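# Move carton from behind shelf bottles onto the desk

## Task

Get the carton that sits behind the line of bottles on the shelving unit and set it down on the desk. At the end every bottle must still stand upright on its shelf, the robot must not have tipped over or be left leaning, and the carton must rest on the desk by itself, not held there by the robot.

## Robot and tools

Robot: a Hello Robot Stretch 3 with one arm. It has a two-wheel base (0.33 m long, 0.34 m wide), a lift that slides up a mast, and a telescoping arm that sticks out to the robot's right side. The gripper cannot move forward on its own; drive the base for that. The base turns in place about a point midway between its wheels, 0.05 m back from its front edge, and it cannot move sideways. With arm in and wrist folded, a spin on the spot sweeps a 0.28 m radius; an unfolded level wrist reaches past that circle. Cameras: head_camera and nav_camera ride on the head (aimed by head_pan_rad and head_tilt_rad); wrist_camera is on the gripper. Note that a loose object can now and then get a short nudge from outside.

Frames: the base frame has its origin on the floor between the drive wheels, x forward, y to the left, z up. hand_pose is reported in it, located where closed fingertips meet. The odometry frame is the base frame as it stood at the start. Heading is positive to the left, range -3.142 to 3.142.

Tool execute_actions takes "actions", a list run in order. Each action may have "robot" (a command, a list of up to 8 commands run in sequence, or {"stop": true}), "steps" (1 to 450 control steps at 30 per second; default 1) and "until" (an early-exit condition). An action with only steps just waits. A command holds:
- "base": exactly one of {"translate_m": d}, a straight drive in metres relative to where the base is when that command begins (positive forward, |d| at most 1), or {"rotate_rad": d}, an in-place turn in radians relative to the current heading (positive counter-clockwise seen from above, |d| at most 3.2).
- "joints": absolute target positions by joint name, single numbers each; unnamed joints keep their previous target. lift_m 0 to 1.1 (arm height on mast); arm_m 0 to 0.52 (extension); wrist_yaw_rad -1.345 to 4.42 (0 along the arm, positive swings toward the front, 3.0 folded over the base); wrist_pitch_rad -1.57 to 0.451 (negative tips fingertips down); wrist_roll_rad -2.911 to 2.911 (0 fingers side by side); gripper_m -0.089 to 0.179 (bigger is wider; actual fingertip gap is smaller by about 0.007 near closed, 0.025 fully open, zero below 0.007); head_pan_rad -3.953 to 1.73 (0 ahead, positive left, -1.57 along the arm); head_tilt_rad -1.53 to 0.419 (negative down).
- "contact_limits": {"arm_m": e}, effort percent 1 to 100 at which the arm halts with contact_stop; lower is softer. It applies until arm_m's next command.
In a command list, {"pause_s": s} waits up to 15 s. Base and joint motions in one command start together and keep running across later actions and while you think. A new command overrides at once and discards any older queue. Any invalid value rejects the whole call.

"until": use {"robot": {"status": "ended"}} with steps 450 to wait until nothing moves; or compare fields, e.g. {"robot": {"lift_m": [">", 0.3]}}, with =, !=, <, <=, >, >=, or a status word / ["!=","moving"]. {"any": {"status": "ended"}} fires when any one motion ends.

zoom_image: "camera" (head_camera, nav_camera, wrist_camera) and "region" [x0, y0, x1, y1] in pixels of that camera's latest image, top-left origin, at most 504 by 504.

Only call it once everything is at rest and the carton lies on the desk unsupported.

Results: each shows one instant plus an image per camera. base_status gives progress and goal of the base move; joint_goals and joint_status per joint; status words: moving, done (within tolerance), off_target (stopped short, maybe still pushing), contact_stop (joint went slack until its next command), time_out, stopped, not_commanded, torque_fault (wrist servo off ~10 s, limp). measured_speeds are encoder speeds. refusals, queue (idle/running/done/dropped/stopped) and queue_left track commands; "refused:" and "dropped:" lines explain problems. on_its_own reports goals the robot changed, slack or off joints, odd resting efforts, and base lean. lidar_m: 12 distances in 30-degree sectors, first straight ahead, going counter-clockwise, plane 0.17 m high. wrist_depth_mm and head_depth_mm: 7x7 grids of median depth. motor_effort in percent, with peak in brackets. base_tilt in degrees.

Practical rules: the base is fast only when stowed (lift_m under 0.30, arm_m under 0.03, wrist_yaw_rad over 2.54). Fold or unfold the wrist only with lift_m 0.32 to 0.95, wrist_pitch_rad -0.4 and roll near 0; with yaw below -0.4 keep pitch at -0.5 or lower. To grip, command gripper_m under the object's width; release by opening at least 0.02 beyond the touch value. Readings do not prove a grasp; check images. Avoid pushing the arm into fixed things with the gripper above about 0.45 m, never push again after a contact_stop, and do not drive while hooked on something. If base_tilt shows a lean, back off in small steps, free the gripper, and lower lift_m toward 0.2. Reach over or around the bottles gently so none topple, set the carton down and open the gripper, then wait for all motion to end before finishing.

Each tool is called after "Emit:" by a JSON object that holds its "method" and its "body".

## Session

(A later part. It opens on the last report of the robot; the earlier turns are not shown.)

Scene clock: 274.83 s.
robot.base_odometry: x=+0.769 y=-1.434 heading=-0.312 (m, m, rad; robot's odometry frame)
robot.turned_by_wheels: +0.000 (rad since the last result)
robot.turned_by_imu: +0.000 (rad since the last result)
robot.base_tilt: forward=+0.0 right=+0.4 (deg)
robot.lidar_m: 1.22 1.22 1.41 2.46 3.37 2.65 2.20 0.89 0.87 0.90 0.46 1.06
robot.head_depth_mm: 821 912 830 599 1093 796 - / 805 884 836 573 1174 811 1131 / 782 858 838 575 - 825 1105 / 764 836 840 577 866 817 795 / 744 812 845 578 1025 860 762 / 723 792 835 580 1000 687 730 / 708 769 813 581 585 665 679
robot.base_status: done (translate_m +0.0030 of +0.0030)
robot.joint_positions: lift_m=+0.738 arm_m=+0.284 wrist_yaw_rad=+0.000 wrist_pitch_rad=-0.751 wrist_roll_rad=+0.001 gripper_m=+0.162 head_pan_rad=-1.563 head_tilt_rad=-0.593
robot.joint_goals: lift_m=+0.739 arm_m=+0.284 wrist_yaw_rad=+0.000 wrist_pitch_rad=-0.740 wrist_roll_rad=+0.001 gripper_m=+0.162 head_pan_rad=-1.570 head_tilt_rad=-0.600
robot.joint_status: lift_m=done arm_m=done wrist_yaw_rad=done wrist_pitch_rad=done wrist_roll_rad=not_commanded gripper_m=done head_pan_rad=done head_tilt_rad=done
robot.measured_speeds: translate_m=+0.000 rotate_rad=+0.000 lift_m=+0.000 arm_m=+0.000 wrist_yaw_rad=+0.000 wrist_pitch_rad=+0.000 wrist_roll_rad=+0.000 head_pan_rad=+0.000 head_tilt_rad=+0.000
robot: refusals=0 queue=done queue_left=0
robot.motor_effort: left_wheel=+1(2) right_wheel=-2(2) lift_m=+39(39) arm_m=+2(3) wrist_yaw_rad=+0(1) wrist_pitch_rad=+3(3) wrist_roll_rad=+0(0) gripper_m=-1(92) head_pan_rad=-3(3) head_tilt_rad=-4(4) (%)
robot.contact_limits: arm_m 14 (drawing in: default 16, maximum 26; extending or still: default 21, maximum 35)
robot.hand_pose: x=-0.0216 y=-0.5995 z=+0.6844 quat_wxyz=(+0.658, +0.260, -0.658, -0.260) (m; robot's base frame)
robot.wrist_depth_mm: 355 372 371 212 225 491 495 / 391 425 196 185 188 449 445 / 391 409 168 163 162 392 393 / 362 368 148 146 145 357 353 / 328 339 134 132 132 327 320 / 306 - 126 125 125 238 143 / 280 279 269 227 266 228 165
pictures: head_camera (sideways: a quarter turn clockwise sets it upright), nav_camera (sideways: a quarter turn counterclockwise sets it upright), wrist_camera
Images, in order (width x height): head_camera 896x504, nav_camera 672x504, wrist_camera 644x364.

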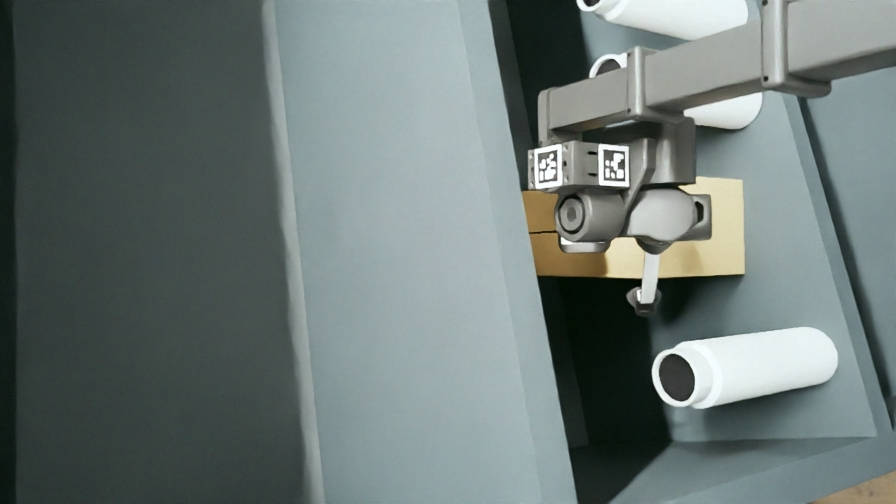

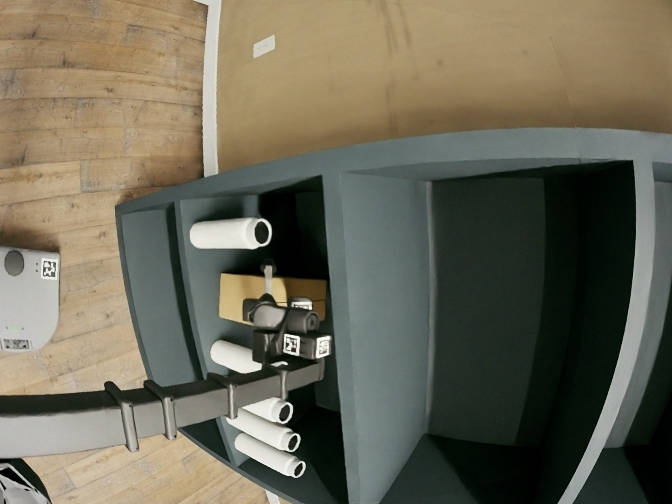

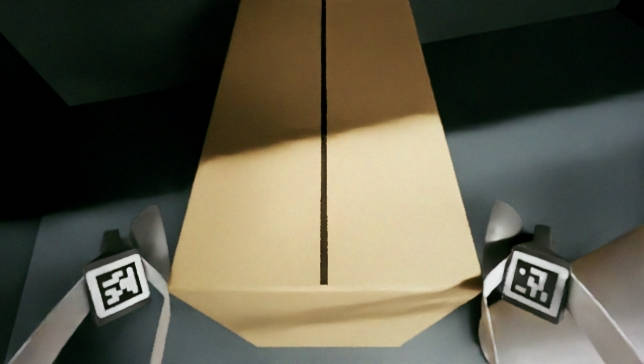

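Emit:
{"method": "execute_actions", "body": {"actions": [{"robot":[{"joints":{"arm_m":0.277,"lift_m":0.715}},{"joints":{"gripper_m":0.09}},{"joints":{"arm_m":0.155}}],"steps":250,"until":{"robot":{"status":"ended"}}}]}}

Scene clock: 286.37 s.
robot.base_odometry: x=+0.769 y=-1.434 heading=-0.312 (m, m, rad; robot's odometry frame)
robot.turned_by_wheels: +0.000 (rad since the last result)
robot.turned_by_imu: +0.000 (rad since the last result)
robot.base_tilt: forward=+0.0 right=+0.4 (deg)
robot.lidar_m: 1.21 1.21 1.41 2.47 3.38 2.65 2.20 0.89 0.87 0.90 0.46 1.07
robot.head_depth_mm: 826 912 832 599 1083 804 - / 806 884 834 574 1092 737 - / 785 855 837 575 1056 734 - / 764 837 841 576 835 694 1110 / 745 814 844 579 1023 883 755 / 727 791 835 580 1001 687 728 / 708 770 811 582 585 666 682
robot.base_status: done (translate_m +0.0030 of +0.0030)
robot.joint_positions: lift_m=+0.715 arm_m=+0.155 wrist_yaw_rad=+0.000 wrist_pitch_rad=-0.750 wrist_roll_rad=+0.001 gripper_m=+0.091 head_pan_rad=-1.563 head_tilt_rad=-0.593
robot.joint_goals: lift_m=+0.715 arm_m=+0.155 wrist_yaw_rad=+0.000 wrist_pitch_rad=-0.740 wrist_roll_rad=+0.001 gripper_m=+0.090 head_pan_rad=-1.570 head_tilt_rad=-0.600
robot.joint_status: lift_m=done arm_m=done wrist_yaw_rad=done wrist_pitch_rad=done wrist_roll_rad=not_commanded gripper_m=done head_pan_rad=done head_tilt_rad=done
robot.measured_speeds: translate_m=+0.000 rotate_rad=+0.000 lift_m=+0.000 arm_m=+0.000 wrist_yaw_rad=+0.000 wrist_pitch_rad=+0.000 wrist_roll_rad=+0.000 head_pan_rad=+0.000 head_tilt_rad=+0.000
robot: refusals=0 queue=done queue_left=0
robot.motor_effort: left_wheel=+1(1) right_wheel=-1(2) lift_m=+28(38) arm_m=-2(3) wrist_yaw_rad=+0(1) wrist_pitch_rad=+2(3) wrist_roll_rad=+0(0) gripper_m=-19(100) head_pan_rad=-3(3) head_tilt_rad=-4(5) (%)
robot.hand_pose: x=-0.0216 y=-0.4712 z=+0.6616 quat_wxyz=(+0.658, +0.259, -0.658, -0.259) (m; robot's base frame)
robot.wrist_depth_mm: 386 473 180 173 177 477 155 / 363 431 152 151 149 400 171 / 360 381 134 132 131 225 198 / 151 331 120 119 118 239 290 / 156 174 113 112 111 282 602 / 184 - 159 160 160 - 763 / 259 262 647 667 719 728 733
pictures: head_camera (sideways: a quarter turn clockwise sets it upright), nav_camera (sideways: a quarter turn counterclockwise sets it upright), wrist_camera
Images, in order (width x height): head_camera 896x504, nav_camera 672x504, wrist_camera 644x364.

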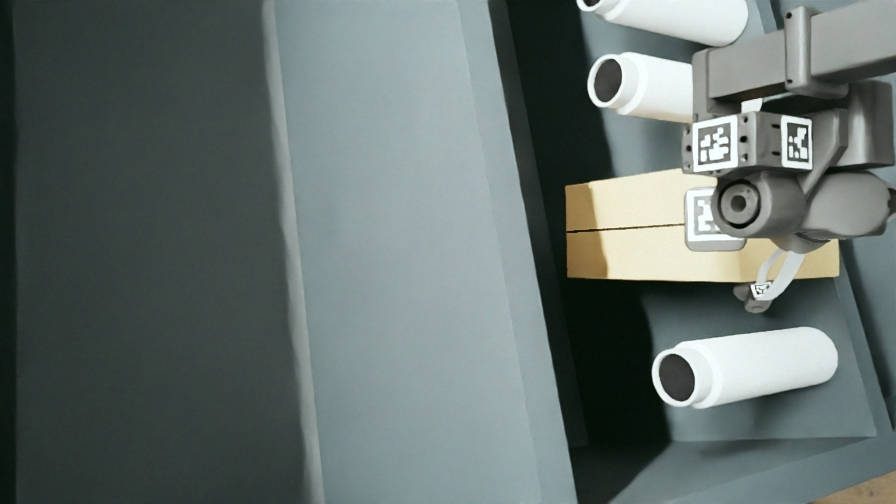

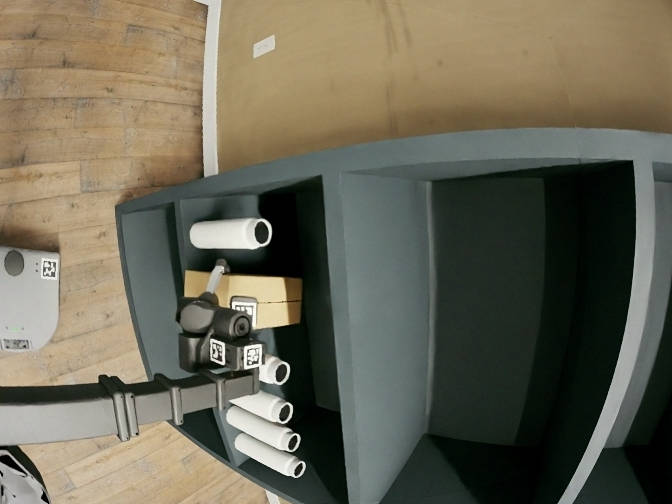

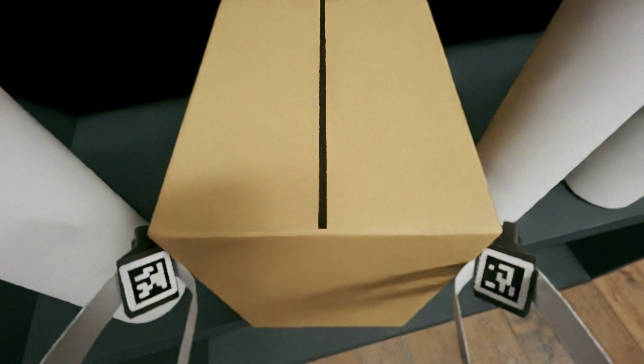

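Emit:
{"method": "execute_actions", "body": {"actions": [{"robot":[{"joints":{"gripper_m":0.165}},{"joints":{"lift_m":0.762,"wrist_pitch_rad":-0.787}}],"steps":150,"until":{"robot":{"lift_m":[">",0.755]}}},{"robot":[{"joints":{"arm_m":0.28},"contact_limits":{"arm_m":14}},{"joints":{"lift_m":0.745}}],"steps":120,"until":{"robot":{"status":"ended"}}}]}}

Scene clock: 303.43 s.
robot.base_odometry: x=+0.769 y=-1.434 heading=-0.312 (m, m, rad; robot's odometry frame)
robot.turned_by_wheels: +0.000 (rad since the last result)
robot.turned_by_imu: +0.000 (rad since the last result)
robot.base_tilt: forward=+0.0 right=+0.3 (deg)
robot.lidar_m: 1.22 1.21 1.41 2.47 3.37 2.65 2.20 0.89 0.87 0.90 0.46 1.07
robot.head_depth_mm: 824 913 831 596 1090 791 - / 803 886 835 573 1179 807 1125 / 783 862 838 574 - 658 1107 / 763 832 842 576 1009 657 759 / 743 814 845 578 1024 863 760 / 725 792 836 580 996 688 729 / 710 769 812 580 585 666 681
robot.base_status: done (translate_m +0.0030 of +0.0030)
robot.joint_positions: lift_m=+0.745 arm_m=+0.280 wrist_yaw_rad=+0.000 wrist_pitch_rad=-0.795 wrist_roll_rad=+0.001 gripper_m=+0.165 head_pan_rad=-1.563 head_tilt_rad=-0.593
robot.joint_goals: lift_m=+0.745 arm_m=+0.280 wrist_yaw_rad=+0.000 wrist_pitch_rad=-0.787 wrist_roll_rad=+0.001 gripper_m=+0.165 head_pan_rad=-1.570 head_tilt_rad=-0.600
robot.joint_status: lift_m=done arm_m=done wrist_yaw_rad=done wrist_pitch_rad=done wrist_roll_rad=not_commanded gripper_m=done head_pan_rad=done head_tilt_rad=done
robot.measured_speeds: translate_m=+0.000 rotate_rad=+0.000 lift_m=+0.000 arm_m=+0.000 wrist_yaw_rad=+0.000 wrist_pitch_rad=+0.000 wrist_roll_rad=+0.000 head_pan_rad=+0.000 head_tilt_rad=+0.000
robot: refusals=0 queue=done queue_left=0
robot.motor_effort: left_wheel=+1(1) right_wheel=-2(2) lift_m=+26(41) arm_m=+2(2) wrist_yaw_rad=+0(1) wrist_pitch_rad=+2(2) wrist_roll_rad=+0(0) gripper_m=+1(91) head_pan_rad=-3(4) head_tilt_rad=-4(4) (%)
robot.contact_limits: arm_m 14 (drawing in: default 16, maximum 26; extending or still: default 21, maximum 35)
robot.hand_pose: x=-0.0216 y=-0.5869 z=+0.6842 quat_wxyz=(+0.652, +0.274, -0.652, -0.274) (m; robot's base frame)
robot.wrist_depth_mm: 364 385 410 437 469 481 481 / 400 430 185 179 183 429 425 / 384 400 163 161 160 383 385 / 352 358 147 145 144 348 348 / 326 335 134 133 132 325 155 / 303 - 123 122 122 177 143 / 281 275 114 113 112 209 179
pictures: head_camera (sideways: a quarter turn clockwise sets it upright), nav_camera (sideways: a quarter turn counterclockwise sets it upright), wrist_camera
Images, in order (width x height): head_camera 896x504, nav_camera 672x504, wrist_camera 644x364.

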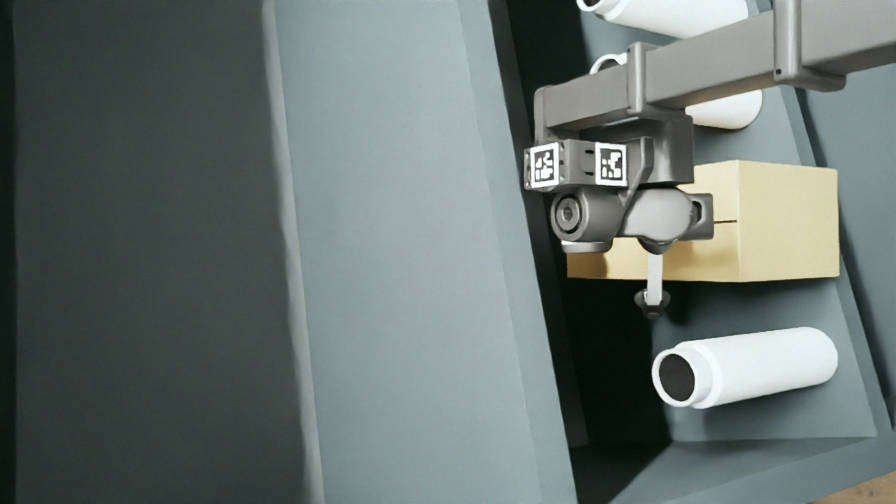

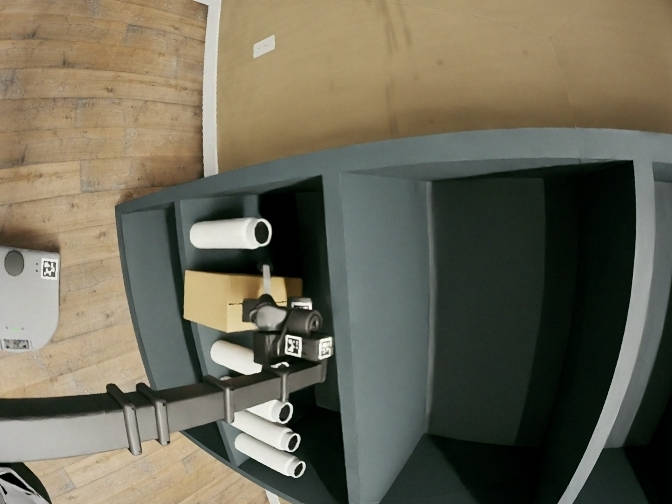

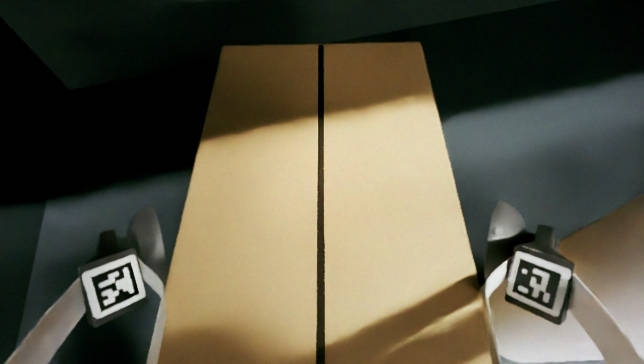

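Emit:
{"method": "execute_actions", "body": {"actions": [{"robot":[{"joints":{"gripper_m":0.09}},{"joints":{"lift_m":0.76}}],"steps":150,"until":{"robot":{"status":"ended"}}}]}}

Scene clock: 320.03 s.
robot.base_odometry: x=+0.769 y=-1.434 heading=-0.312 (m, m, rad; robot's odometry frame)
robot.turned_by_wheels: +0.000 (rad since the last result)
robot.turned_by_imu: +0.000 (rad since the last result)
robot.base_tilt: forward=+0.0 right=+0.4 (deg)
robot.lidar_m: 1.22 1.21 1.41 2.46 3.37 2.65 2.20 0.89 0.86 0.90 0.46 1.07
robot.head_depth_mm: 827 909 830 598 1092 778 - / 803 882 836 573 - 803 1127 / 780 860 840 574 - 659 1104 / 763 837 839 576 821 654 757 / 746 813 844 578 1028 859 761 / 727 790 830 580 994 688 730 / 709 771 812 582 585 666 680
robot.base_status: done (translate_m +0.0030 of +0.0030)
robot.joint_positions: lift_m=+0.760 arm_m=+0.280 wrist_yaw_rad=+0.002 wrist_pitch_rad=-0.802 wrist_roll_rad=+0.001 gripper_m=+0.094 head_pan_rad=-1.563 head_tilt_rad=-0.593
robot.joint_goals: lift_m=+0.760 arm_m=+0.280 wrist_yaw_rad=+0.000 wrist_pitch_rad=-0.787 wrist_roll_rad=+0.001 gripper_m=+0.093 head_pan_rad=-1.570 head_tilt_rad=-0.600
robot.joint_status: lift_m=done arm_m=done wrist_yaw_rad=done wrist_pitch_rad=done wrist_roll_rad=not_commanded gripper_m=done head_pan_rad=done head_tilt_rad=done
robot.measured_speeds: translate_m=+0.000 rotate_rad=+0.000 lift_m=+0.000 arm_m=+0.000 wrist_yaw_rad=+0.000 wrist_pitch_rad=+0.000 wrist_roll_rad=+0.000 head_pan_rad=+0.000 head_tilt_rad=+0.000
robot: refusals=0 queue=done queue_left=0
robot.motor_effort: left_wheel=+1(2) right_wheel=-2(4) lift_m=+41(41) arm_m=+1(2) wrist_yaw_rad=-3(2) wrist_pitch_rad=+4(4) wrist_roll_rad=+0(0) gripper_m=-22(100) head_pan_rad=-3(3) head_tilt_rad=-4(4) (%)
robot.contact_limits: arm_m 14 (drawing in: default 16, maximum 26; extending or still: default 21, maximum 35)
robot.hand_pose: x=-0.0213 y=-0.5857 z=+0.6976 quat_wxyz=(+0.651, +0.277, -0.651, -0.276) (m; robot's base frame)
robot.wrist_depth_mm: 367 393 419 440 481 495 494 / 400 436 193 182 185 447 438 / 382 413 168 163 162 396 396 / 363 374 149 147 146 366 361 / 337 349 137 135 134 336 155 / 314 - 125 125 124 123 146 / 289 287 116 115 115 212 159
pictures: head_camera (sideways: a quarter turn clockwise sets it upright), nav_camera (sideways: a quarter turn counterclockwise sets it upright), wrist_camera
Images, in order (width x height): head_camera 896x504, nav_camera 672x504, wrist_camera 644x364.

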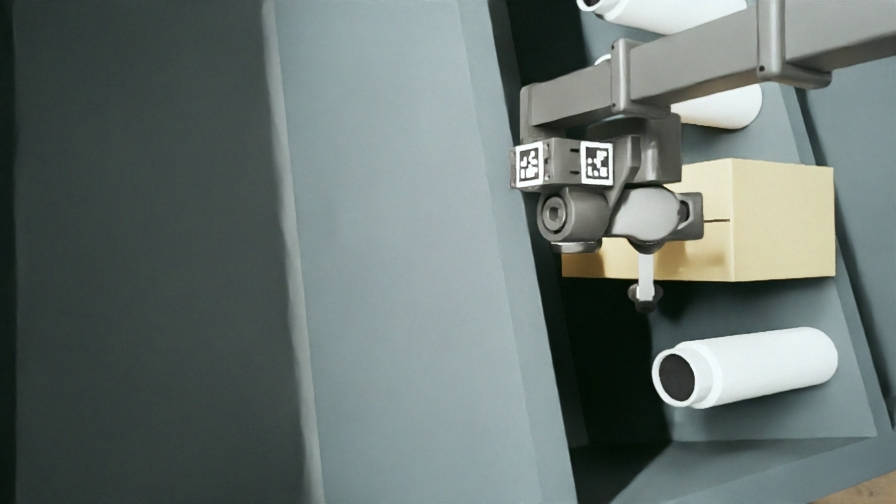

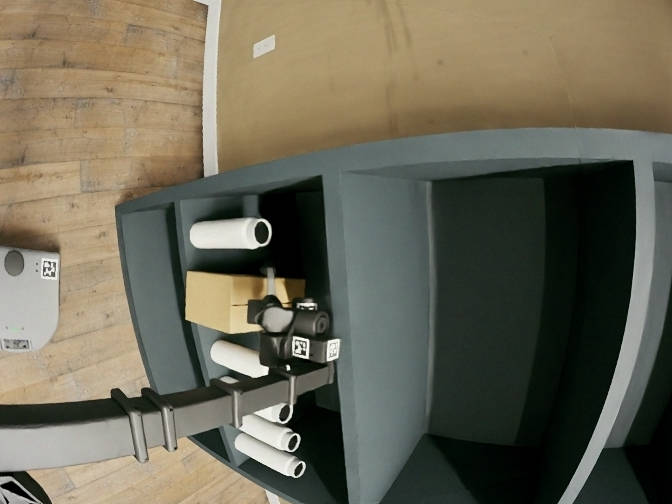

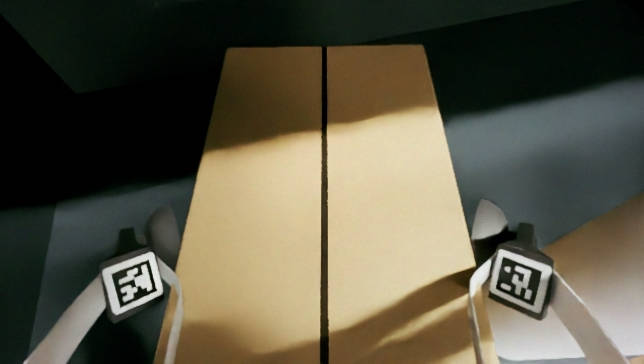

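Emit:
{"method": "execute_actions", "body": {"actions": [{"robot":{"joints":{"arm_m":0.0,"head_pan_rad":-3.14,"head_tilt_rad":-0.25}},"steps":150,"until":{"robot":{"arm_m":["<",0.08]}}},{"robot":{"base":{"rotate_rad":-1.19},"joints":{"lift_m":0.99}},"steps":150,"until":{"robot":{"status":"ended"}}}]}}

Scene clock: 329.93 s.
robot.base_odometry: x=+0.769 y=-1.434 heading=-1.502 (m, m, rad; robot's odometry frame)
robot.turned_by_wheels: -1.190 (rad since the last result)
robot.turned_by_imu: -1.173 (rad since the last result)
robot.base_tilt: forward=+0.0 right=+0.4 (deg)
robot.lidar_m: 0.46 1.00 1.23 1.22 1.32 2.00 3.65 3.26 2.20 2.42 0.87 0.91
robot.head_depth_mm: 3235 3416 3523 3638 3440 - - / 3188 3434 3629 3748 3302 - - / 2928 3545 3639 3757 3291 - - / 2949 3502 3690 3853 3169 2168 1600 / 2915 3572 3808 - 3158 2172 1649 / 2885 3595 3780 3842 3189 2183 1661 / 2669 3681 3850 - 3248 2195 1663
robot.base_status: done (rotate_rad -1.1899 of -1.1900)
robot.joint_positions: lift_m=+0.990 arm_m=+0.000 wrist_yaw_rad=+0.001 wrist_pitch_rad=-0.803 wrist_roll_rad=+0.001 gripper_m=+0.098 head_pan_rad=-3.133 head_tilt_rad=-0.261
robot.joint_goals: lift_m=+0.990 arm_m=+0.000 wrist_yaw_rad=+0.000 wrist_pitch_rad=-0.787 wrist_roll_rad=+0.001 gripper_m=+0.096 head_pan_rad=-3.140 head_tilt_rad=-0.250
robot.joint_status: lift_m=done arm_m=done wrist_yaw_rad=done wrist_pitch_rad=done wrist_roll_rad=not_commanded gripper_m=done head_pan_rad=done head_tilt_rad=done
robot.measured_speeds: translate_m=+0.000 rotate_rad=+0.000 lift_m=+0.000 arm_m=+0.000 wrist_yaw_rad=+0.000 wrist_pitch_rad=+0.000 wrist_roll_rad=+0.000 head_pan_rad=+0.000 head_tilt_rad=+0.000
robot: refusals=0 queue=done queue_left=0
robot.on_its_own: gripper_m is held at +0.096, not at your +0.090, by its stall guard, which is not easing now
robot.motor_effort: left_wheel=+1(3) right_wheel=-3(6) lift_m=+40(40) arm_m=-2(2) wrist_yaw_rad=-2(3) wrist_pitch_rad=+4(4) wrist_roll_rad=+0(0) gripper_m=-22(23) head_pan_rad=-3(36) head_tilt_rad=+7(39) (%)
robot.hand_pose: x=-0.0214 y=-0.3058 z=+0.9273 quat_wxyz=(+0.651, +0.277, -0.651, -0.277) (m; robot's base frame)
robot.wrist_depth_mm: 610 645 - - - - - / 562 694 195 185 189 - - / 558 705 170 165 164 - - / 502 672 150 149 148 - - / 588 638 136 136 134 - - / 535 - 126 124 124 123 - / 518 913 116 115 115 956 969
pictures: head_camera (sideways: a quarter turn clockwise sets it upright), nav_camera (sideways: a quarter turn counterclockwise sets it upright), wrist_camera
Images, in order (width x height): head_camera 896x504, nav_camera 672x504, wrist_camera 644x364.

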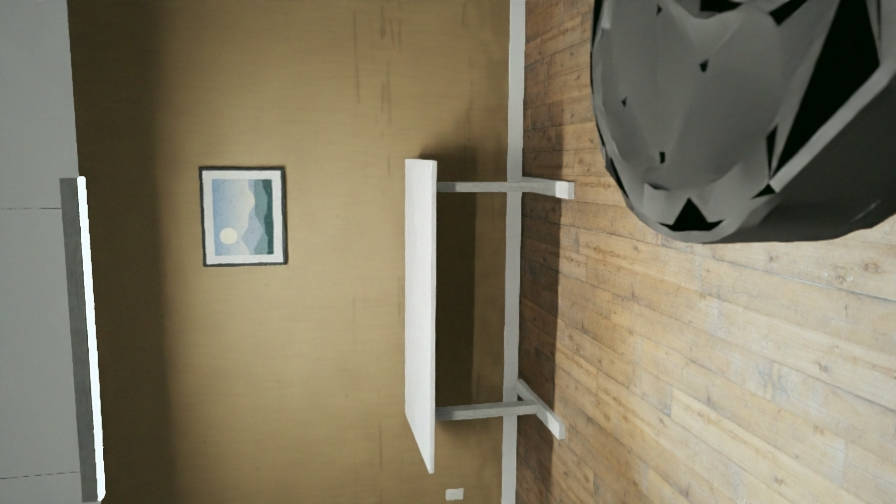

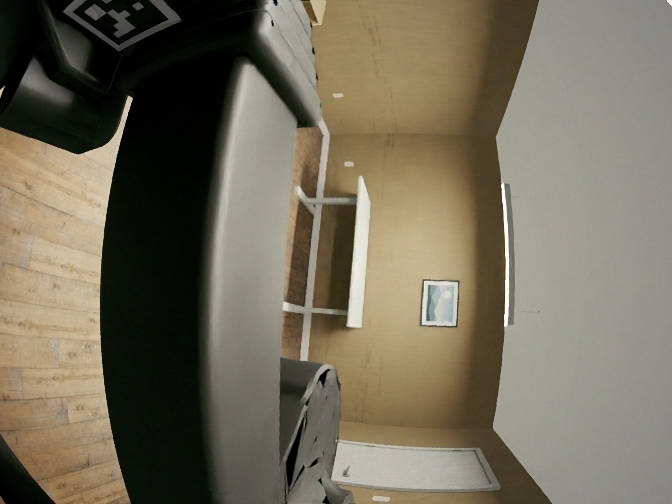

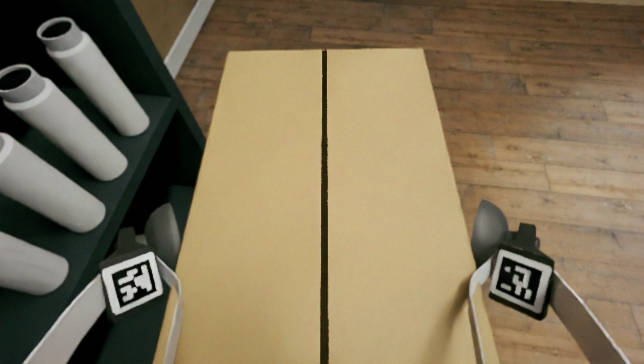

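Emit:
{"method": "zoom_image", "body": {"camera": "head_camera", "region": [390, 140, 600, 300]}}

Emit:
{"method": "zoom_image", "body": {"camera": "head_camera", "region": [390, 340, 600, 500]}}

Region (390, 140, 600, 300) of head_camera's 896x504 image, scaled by 2.400, with more detail than that image has; it fills the top 384 rows of this view, and the rest is white.

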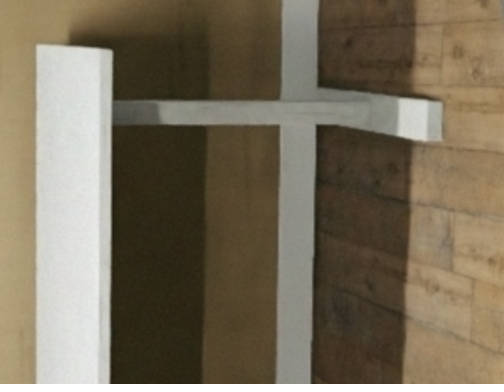

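Region (390, 340, 600, 500) of head_camera's 896x504 image, scaled by 2.400, with more detail than that image has; it fills the top 384 rows of this view, and the rest is white.

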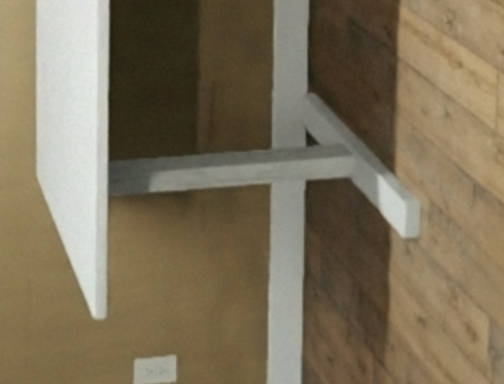

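Emit:
{"method": "execute_actions", "body": {"actions": [{"robot":{"base":{"translate_m":-1.0},"joints":{"head_pan_rad":-1.57,"head_tilt_rad":-0.6}},"steps":400,"until":{"robot":{"translate_m":["<=",-0.85]}}},{"robot":{"base":{"translate_m":-1.0},"joints":{"arm_m":0.5}},"steps":400,"until":{"robot":{"translate_m":["<=",-0.85]}}},{"robot":{"base":{"translate_m":-0.668}},"steps":400,"until":{"robot":{"base_status":["!=","moving"]}}},{"robot":{"base":{"rotate_rad":-1.69}},"steps":200,"until":{"robot":{"status":"ended"}}}]}}

Scene clock: 381.63 s.
robot.base_odometry: x=+0.606 y=+0.929 heading=+3.091 (m, m, rad; robot's odometry frame)
robot.turned_by_wheels: -1.690 (rad since the last result)
robot.turned_by_imu: -1.673 (rad since the last result)
robot.base_tilt: forward=+0.1 right=+0.4 (deg)
robot.lidar_m: 2.26 2.02 2.75 2.83 2.12 1.56 1.48 1.55 1.55 1.02 1.48 1.49
robot.head_depth_mm: 1253 1351 - 1645 1685 1493 1259 / 1254 1328 1509 1081 917 1503 1252 / 1247 1323 1491 975 920 1458 1249 / 1249 1343 841 733 859 1500 1261 / 1244 1368 1471 1091 923 1508 1263 / 1247 1363 1459 1088 925 1500 1261 / 1253 1359 1459 1099 928 1507 1262
robot.base_status: done (rotate_rad -1.6899 of -1.6900)
robot.joint_positions: lift_m=+0.990 arm_m=+0.500 wrist_yaw_rad=+0.000 wrist_pitch_rad=-0.803 wrist_roll_rad=+0.001 gripper_m=+0.098 head_pan_rad=-1.577 head_tilt_rad=-0.593
robot.joint_goals: lift_m=+0.990 arm_m=+0.500 wrist_yaw_rad=+0.000 wrist_pitch_rad=-0.787 wrist_roll_rad=+0.001 gripper_m=+0.096 head_pan_rad=-1.570 head_tilt_rad=-0.600
robot.joint_status: lift_m=done arm_m=done wrist_yaw_rad=done wrist_pitch_rad=done wrist_roll_rad=not_commanded gripper_m=done head_pan_rad=done head_tilt_rad=done
robot.measured_speeds: translate_m=+0.000 rotate_rad=+0.000 lift_m=+0.000 arm_m=+0.000 wrist_yaw_rad=+0.000 wrist_pitch_rad=+0.000 wrist_roll_rad=+0.000 head_pan_rad=+0.000 head_tilt_rad=+0.000
robot: refusals=0 queue=done queue_left=0
robot.on_its_own: gripper_m is held at +0.096, not at your +0.090, by its stall guard, which is not easing now
robot.motor_effort: left_wheel=+1(6) right_wheel=-2(10) lift_m=+41(41) arm_m=+1(1) wrist_yaw_rad=-1(2) wrist_pitch_rad=+4(4) wrist_roll_rad=+0(0) gripper_m=-22(22) head_pan_rad=+2(35) head_tilt_rad=-4(35) (%)
robot.hand_pose: x=-0.0216 y=-0.8054 z=+0.9273 quat_wxyz=(+0.651, +0.276, -0.651, -0.277) (m; robot's base frame)
robot.wrist_depth_mm: 592 588 585 578 574 593 818 / 530 525 196 185 189 515 973 / 470 470 170 165 164 450 - / 425 427 150 149 148 411 - / 390 398 137 136 135 380 - / 360 - 126 124 124 124 357 / 335 330 116 115 115 320 324
pictures: head_camera (sideways: a quarter turn clockwise sets it upright), nav_camera (sideways: a quarter turn counterclockwise sets it upright), wrist_camera
Images, in order (width x height): head_camera 896x504, nav_camera 672x504, wrist_camera 644x364.

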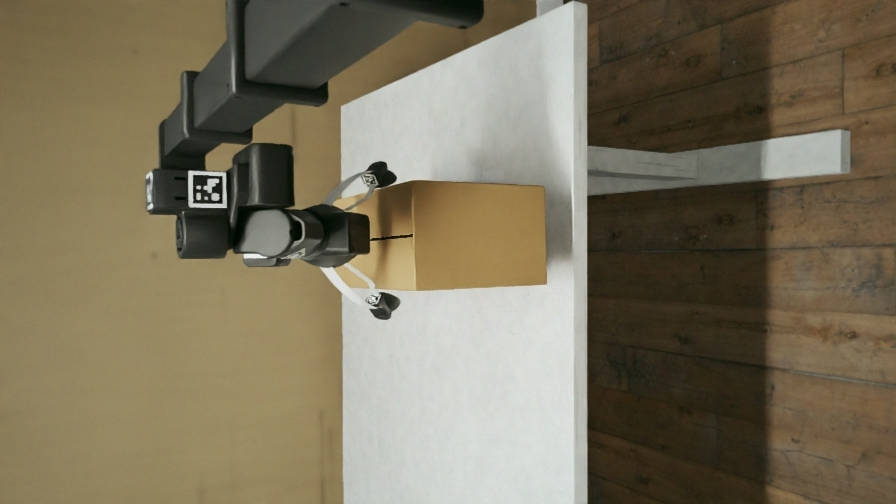

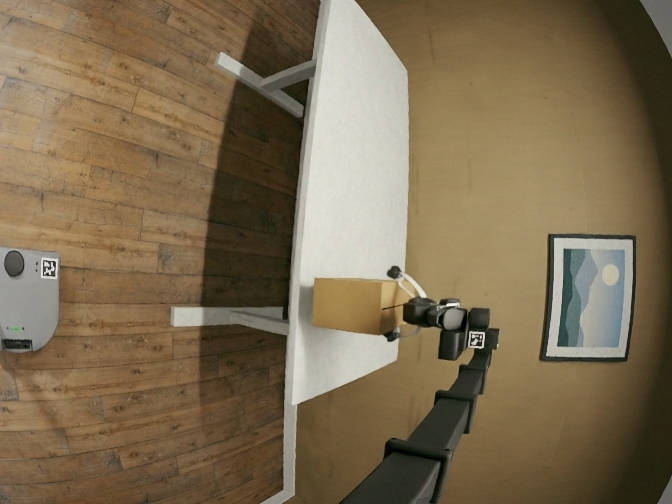

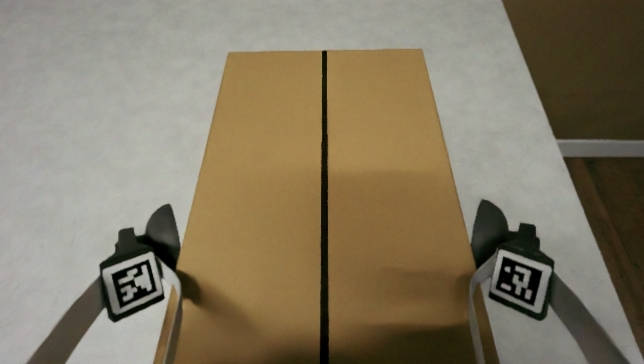

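Emit:
{"method": "execute_actions", "body": {"actions": [{"robot":{"joints":{"arm_m":0.52,"lift_m":0.95}},"steps":90,"until":{"robot":{"status":"ended"}}}]}}

Emit:
{"method": "zoom_image", "body": {"camera": "head_camera", "region": [520, 160, 620, 310]}}

Scene clock: 403.13 s.
robot.base_odometry: x=+0.606 y=+0.929 heading=+3.091 (m, m, rad; robot's odometry frame)
robot.turned_by_wheels: +0.000 (rad since the last result)
robot.turned_by_imu: +0.000 (rad since the last result)
robot.base_tilt: forward=-0.1 right=+0.4 (deg)
robot.lidar_m: 2.25 2.02 2.74 2.83 2.11 1.56 1.48 1.55 1.55 1.02 1.47 1.49
robot.head_depth_mm: 1246 1367 1469 - 1669 1498 1255 / 1256 1350 - 1080 921 1490 1254 / 1245 1332 1423 973 920 1462 1251 / 1246 1347 1491 766 835 1497 1260 / 1248 1366 1471 1089 927 1503 1252 / 1246 1363 1473 1095 928 1501 1263 / 1238 1374 1473 1092 926 1508 1262
robot.base_status: done (rotate_rad -1.6899 of -1.6900)
robot.joint_positions: lift_m=+0.950 arm_m=+0.518 wrist_yaw_rad=+0.000 wrist_pitch_rad=-0.803 wrist_roll_rad=+0.001 gripper_m=+0.098 head_pan_rad=-1.577 head_tilt_rad=-0.593
robot.joint_goals: lift_m=+0.950 arm_m=+0.520 wrist_yaw_rad=+0.000 wrist_pitch_rad=-0.787 wrist_roll_rad=+0.001 gripper_m=+0.096 head_pan_rad=-1.570 head_tilt_rad=-0.600
robot.joint_status: lift_m=done arm_m=done wrist_yaw_rad=done wrist_pitch_rad=done wrist_roll_rad=not_commanded gripper_m=done head_pan_rad=done head_tilt_rad=done
robot.measured_speeds: translate_m=+0.000 rotate_rad=+0.000 lift_m=+0.000 arm_m=+0.000 wrist_yaw_rad=+0.000 wrist_pitch_rad=+0.000 wrist_roll_rad=+0.000 head_pan_rad=+0.000 head_tilt_rad=+0.000
robot: refusals=0 queue=done queue_left=0
robot.on_its_own: gripper_m is held at +0.096, not at your +0.090, by its stall guard, which is not easing now
robot.motor_effort: left_wheel=+1(1) right_wheel=-2(2) lift_m=+28(41) arm_m=+2(3) wrist_yaw_rad=-1(0) wrist_pitch_rad=+4(4) wrist_roll_rad=+0(0) gripper_m=-21(22) head_pan_rad=+2(2) head_tilt_rad=-5(5) (%)
robot.hand_pose: x=-0.0216 y=-0.8232 z=+0.8878 quat_wxyz=(+0.651, +0.276, -0.651, -0.277) (m; robot's base frame)
robot.wrist_depth_mm: 531 528 523 515 510 510 798 / 467 462 198 186 189 451 964 / 421 418 171 166 165 402 - / 376 375 151 149 148 367 376 / 349 352 136 135 135 340 335 / 320 - 125 125 124 123 310 / 299 293 116 115 114 284 285
pictures: head_camera (sideways: a quarter turn clockwise sets it upright), nav_camera (sideways: a quarter turn counterclockwise sets it upright), wrist_camera
Images, in order (width x height): head_camera 896x504, nav_camera 672x504, wrist_camera 644x364.

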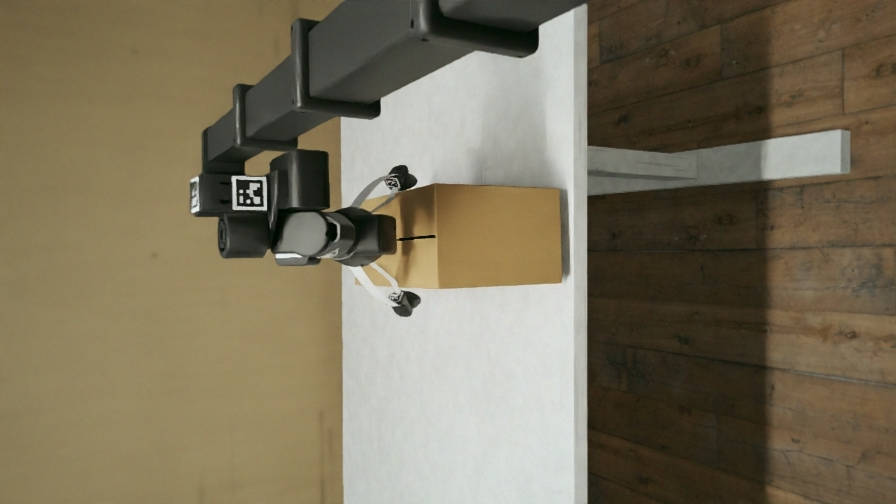

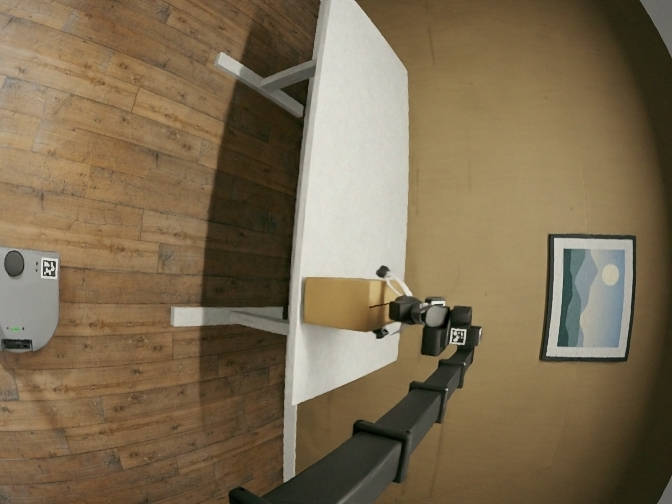

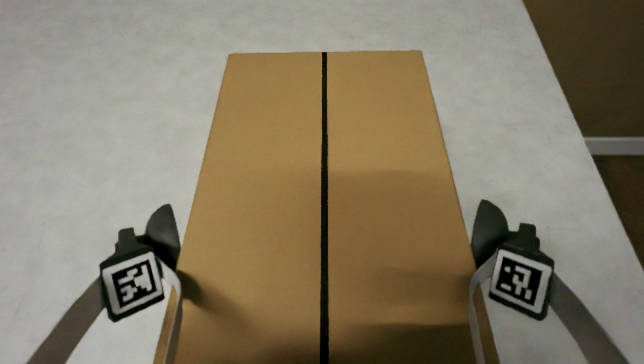

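Region (520, 160, 620, 310) of head_camera's 896x504 image, scaled by 3.360, with more detail than that image has.

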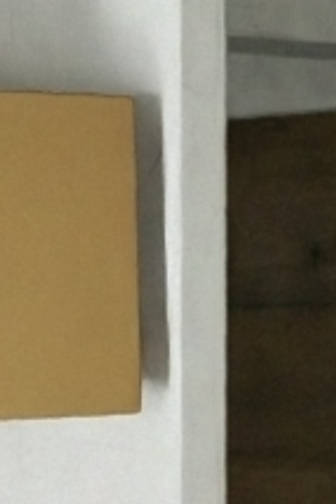

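Emit:
{"method": "execute_actions", "body": {"actions": [{"robot":{"joints":{"lift_m":0.94}},"steps":60,"until":{"robot":{"status":"ended"}}}]}}

Emit:
{"method": "zoom_image", "body": {"camera": "head_camera", "region": [520, 160, 620, 310]}}

Scene clock: 407.40 s.
robot.base_odometry: x=+0.606 y=+0.929 heading=+3.091 (m, m, rad; robot's odometry frame)
robot.turned_by_wheels: +0.000 (rad since the last result)
robot.turned_by_imu: +0.000 (rad since the last result)
robot.base_tilt: forward=+0.0 right=+0.4 (deg)
robot.lidar_m: 2.26 2.02 2.74 2.83 2.11 1.56 1.48 1.55 1.55 1.02 1.48 1.49
robot.head_depth_mm: 1261 1377 1479 - 1675 1492 1253 / 1255 1352 - 1061 920 1505 1256 / 1256 1345 1401 980 922 1459 1249 / 1246 1371 1470 770 835 1501 1257 / 1249 1375 1468 1087 921 1510 1253 / 1245 1359 1466 1091 926 1513 1261 / 1252 1368 1471 1093 929 1499 1268
robot.base_status: done (rotate_rad -1.6899 of -1.6900)
robot.joint_positions: lift_m=+0.940 arm_m=+0.518 wrist_yaw_rad=+0.000 wrist_pitch_rad=-0.803 wrist_roll_rad=+0.001 gripper_m=+0.098 head_pan_rad=-1.577 head_tilt_rad=-0.593
robot.joint_goals: lift_m=+0.940 arm_m=+0.520 wrist_yaw_rad=+0.000 wrist_pitch_rad=-0.787 wrist_roll_rad=+0.001 gripper_m=+0.096 head_pan_rad=-1.570 head_tilt_rad=-0.600
robot.joint_status: lift_m=done arm_m=done wrist_yaw_rad=done wrist_pitch_rad=done wrist_roll_rad=not_commanded gripper_m=done head_pan_rad=done head_tilt_rad=done
robot.measured_speeds: translate_m=+0.000 rotate_rad=+0.000 lift_m=+0.000 arm_m=+0.000 wrist_yaw_rad=+0.000 wrist_pitch_rad=+0.000 wrist_roll_rad=+0.000 head_pan_rad=+0.000 head_tilt_rad=+0.000
robot: refusals=0 queue=done queue_left=0
robot.on_its_own: gripper_m is held at +0.096, not at your +0.090, by its stall guard, which is not easing now
robot.motor_effort: left_wheel=+1(1) right_wheel=-2(2) lift_m=+28(26) arm_m=+2(2) wrist_yaw_rad=-1(0) wrist_pitch_rad=+4(4) wrist_roll_rad=+0(0) gripper_m=-21(21) head_pan_rad=+2(2) head_tilt_rad=-5(5) (%)
robot.hand_pose: x=-0.0216 y=-0.8232 z=+0.8778 quat_wxyz=(+0.651, +0.276, -0.651, -0.277) (m; robot's base frame)
robot.wrist_depth_mm: 513 507 495 499 492 489 811 / 452 449 196 186 189 433 914 / 409 406 170 165 164 393 - / 371 364 151 149 147 356 359 / 336 341 137 135 135 331 325 / 310 - 126 125 124 124 302 / 289 281 116 115 114 273 278
pictures: head_camera (sideways: a quarter turn clockwise sets it upright), nav_camera (sideways: a quarter turn counterclockwise sets it upright), wrist_camera
Images, in order (width x height): head_camera 896x504, nav_camera 672x504, wrist_camera 644x364.

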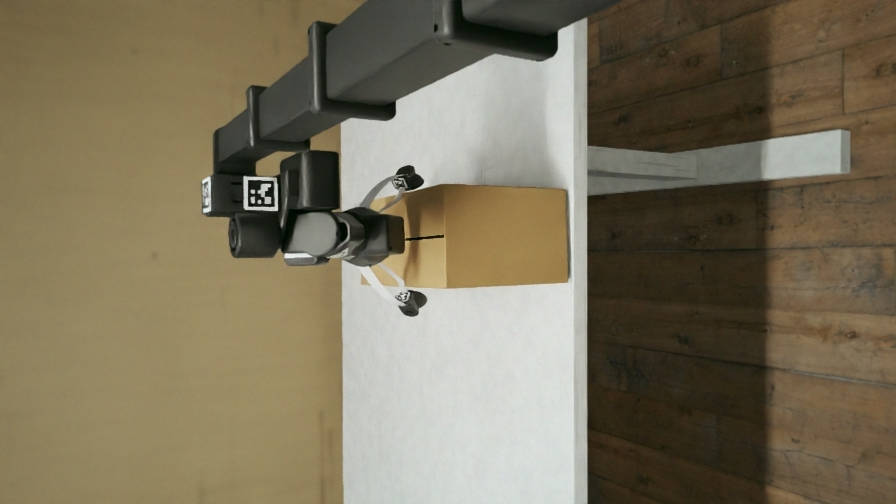

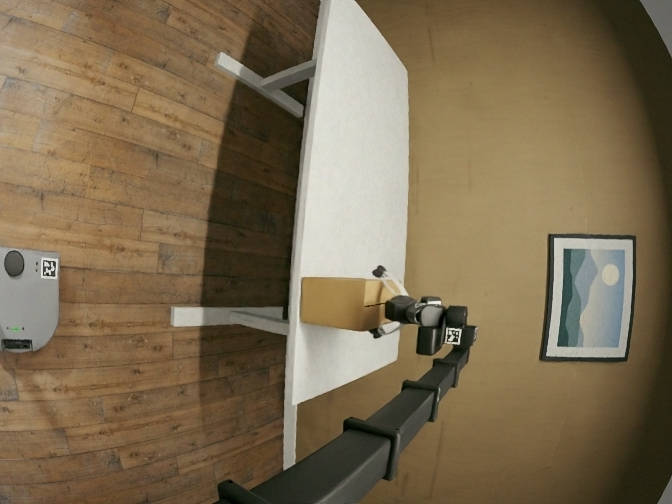

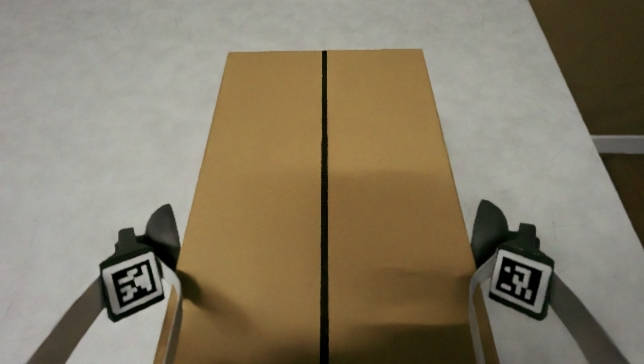

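Region (520, 160, 620, 310) of head_camera's 896x504 image, scaled by 3.360, with more detail than that image has.

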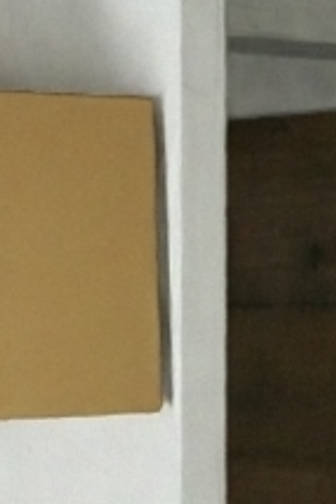

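Emit:
{"method": "execute_actions", "body": {"actions": [{"robot":{"joints":{"lift_m":0.9365,"head_pan_rad":1.5,"head_tilt_rad":-0.24}},"steps":30,"until":{"robot":{"lift_m_status":["!=","moving"]}}},{"robot":{"joints":{"gripper_m":0.17}},"steps":60,"until":{"robot":{"gripper_m_status":["!=","moving"]}}},{"robot":{"joints":{"lift_m":0.99}},"steps":60,"until":{"robot":{"lift_m":[">",0.965]}}},{"robot":{"joints":{"arm_m":0.4}},"steps":90,"until":{"robot":{"status":"ended"}}}]}}

Scene clock: 418.33 s.
robot.base_odometry: x=+0.606 y=+0.929 heading=+3.092 (m, m, rad; robot's odometry frame)
robot.turned_by_wheels: +0.000 (rad since the last result)
robot.turned_by_imu: +0.000 (rad since the last result)
robot.base_tilt: forward=+0.1 right=+0.3 (deg)
robot.lidar_m: 2.26 2.02 2.74 2.83 2.11 1.56 1.48 1.55 1.56 1.03 1.48 1.49
robot.head_depth_mm: 2965 3028 3172 3340 3208 2171 1654 / 2898 3069 3170 3270 3136 2185 1661 / 2904 2999 3089 3251 2986 2175 1666 / 2908 2999 3117 3175 3059 2180 1668 / 2875 2965 3098 3177 3050 2204 1659 / 2830 2909 3041 3116 3047 2203 1659 / 2825 2924 3024 3181 3221 2214 1687
robot.base_status: done (rotate_rad -1.6899 of -1.6900)
robot.joint_positions: lift_m=+0.990 arm_m=+0.400 wrist_yaw_rad=+0.000 wrist_pitch_rad=-0.799 wrist_roll_rad=+0.001 gripper_m=+0.170 head_pan_rad=+1.493 head_tilt_rad=-0.251
robot.joint_goals: lift_m=+0.990 arm_m=+0.400 wrist_yaw_rad=+0.000 wrist_pitch_rad=-0.787 wrist_roll_rad=+0.001 gripper_m=+0.170 head_pan_rad=+1.500 head_tilt_rad=-0.240
robot.joint_status: lift_m=done arm_m=done wrist_yaw_rad=done wrist_pitch_rad=done wrist_roll_rad=not_commanded gripper_m=done head_pan_rad=done head_tilt_rad=done
robot.measured_speeds: translate_m=+0.000 rotate_rad=+0.000 lift_m=+0.000 arm_m=+0.000 wrist_yaw_rad=+0.000 wrist_pitch_rad=+0.000 wrist_roll_rad=+0.000 head_pan_rad=+0.000 head_tilt_rad=+0.000
robot: refusals=0 queue=done queue_left=0
robot.motor_effort: left_wheel=+1(1) right_wheel=-2(2) lift_m=+39(41) arm_m=-2(2) wrist_yaw_rad=-1(0) wrist_pitch_rad=+3(4) wrist_roll_rad=+0(0) gripper_m=+1(94) head_pan_rad=+2(34) head_tilt_rad=+8(39) (%)
robot.hand_pose: x=-0.0216 y=-0.7067 z=+0.9281 quat_wxyz=(+0.651, +0.275, -0.651, -0.275) (m; robot's base frame)
robot.wrist_depth_mm: 603 596 588 294 560 610 914 / 523 527 513 259 495 518 - / 475 478 458 233 441 458 - / 429 425 409 211 218 414 - / 393 394 202 194 195 383 - / 365 353 218 184 185 349 - / 995 976 969 971 335 333 331
pictures: head_camera (sideways: a quarter turn clockwise sets it upright), nav_camera (sideways: a quarter turn counterclockwise sets it upright), wrist_camera
Images, in order (width x height): head_camera 896x504, nav_camera 672x504, wrist_camera 644x364.

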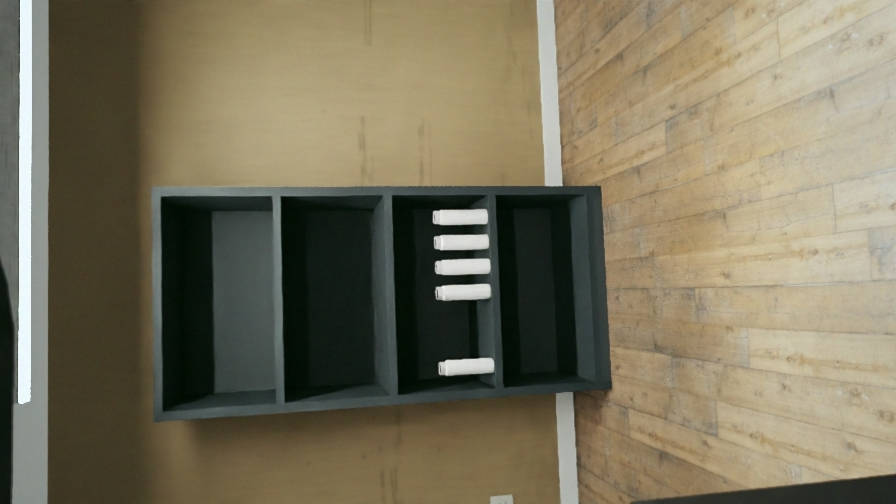

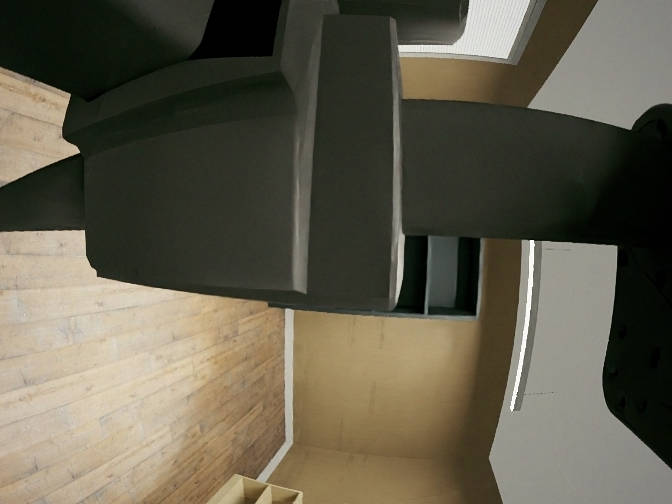

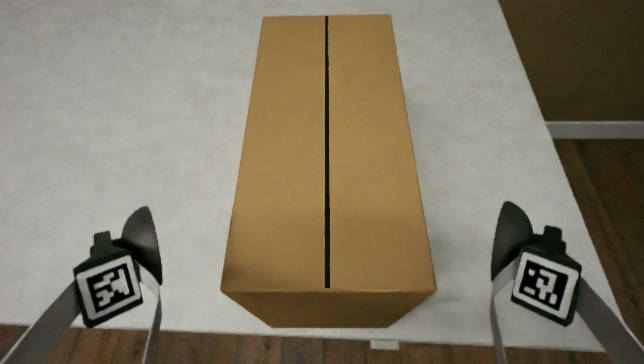

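The carton is on the desk with the gripper clear of it, and all five bottles are upright.

Emit:
{"method": "finished_scene", "body": {"scene": 2}}

The scene is finished: the task was done.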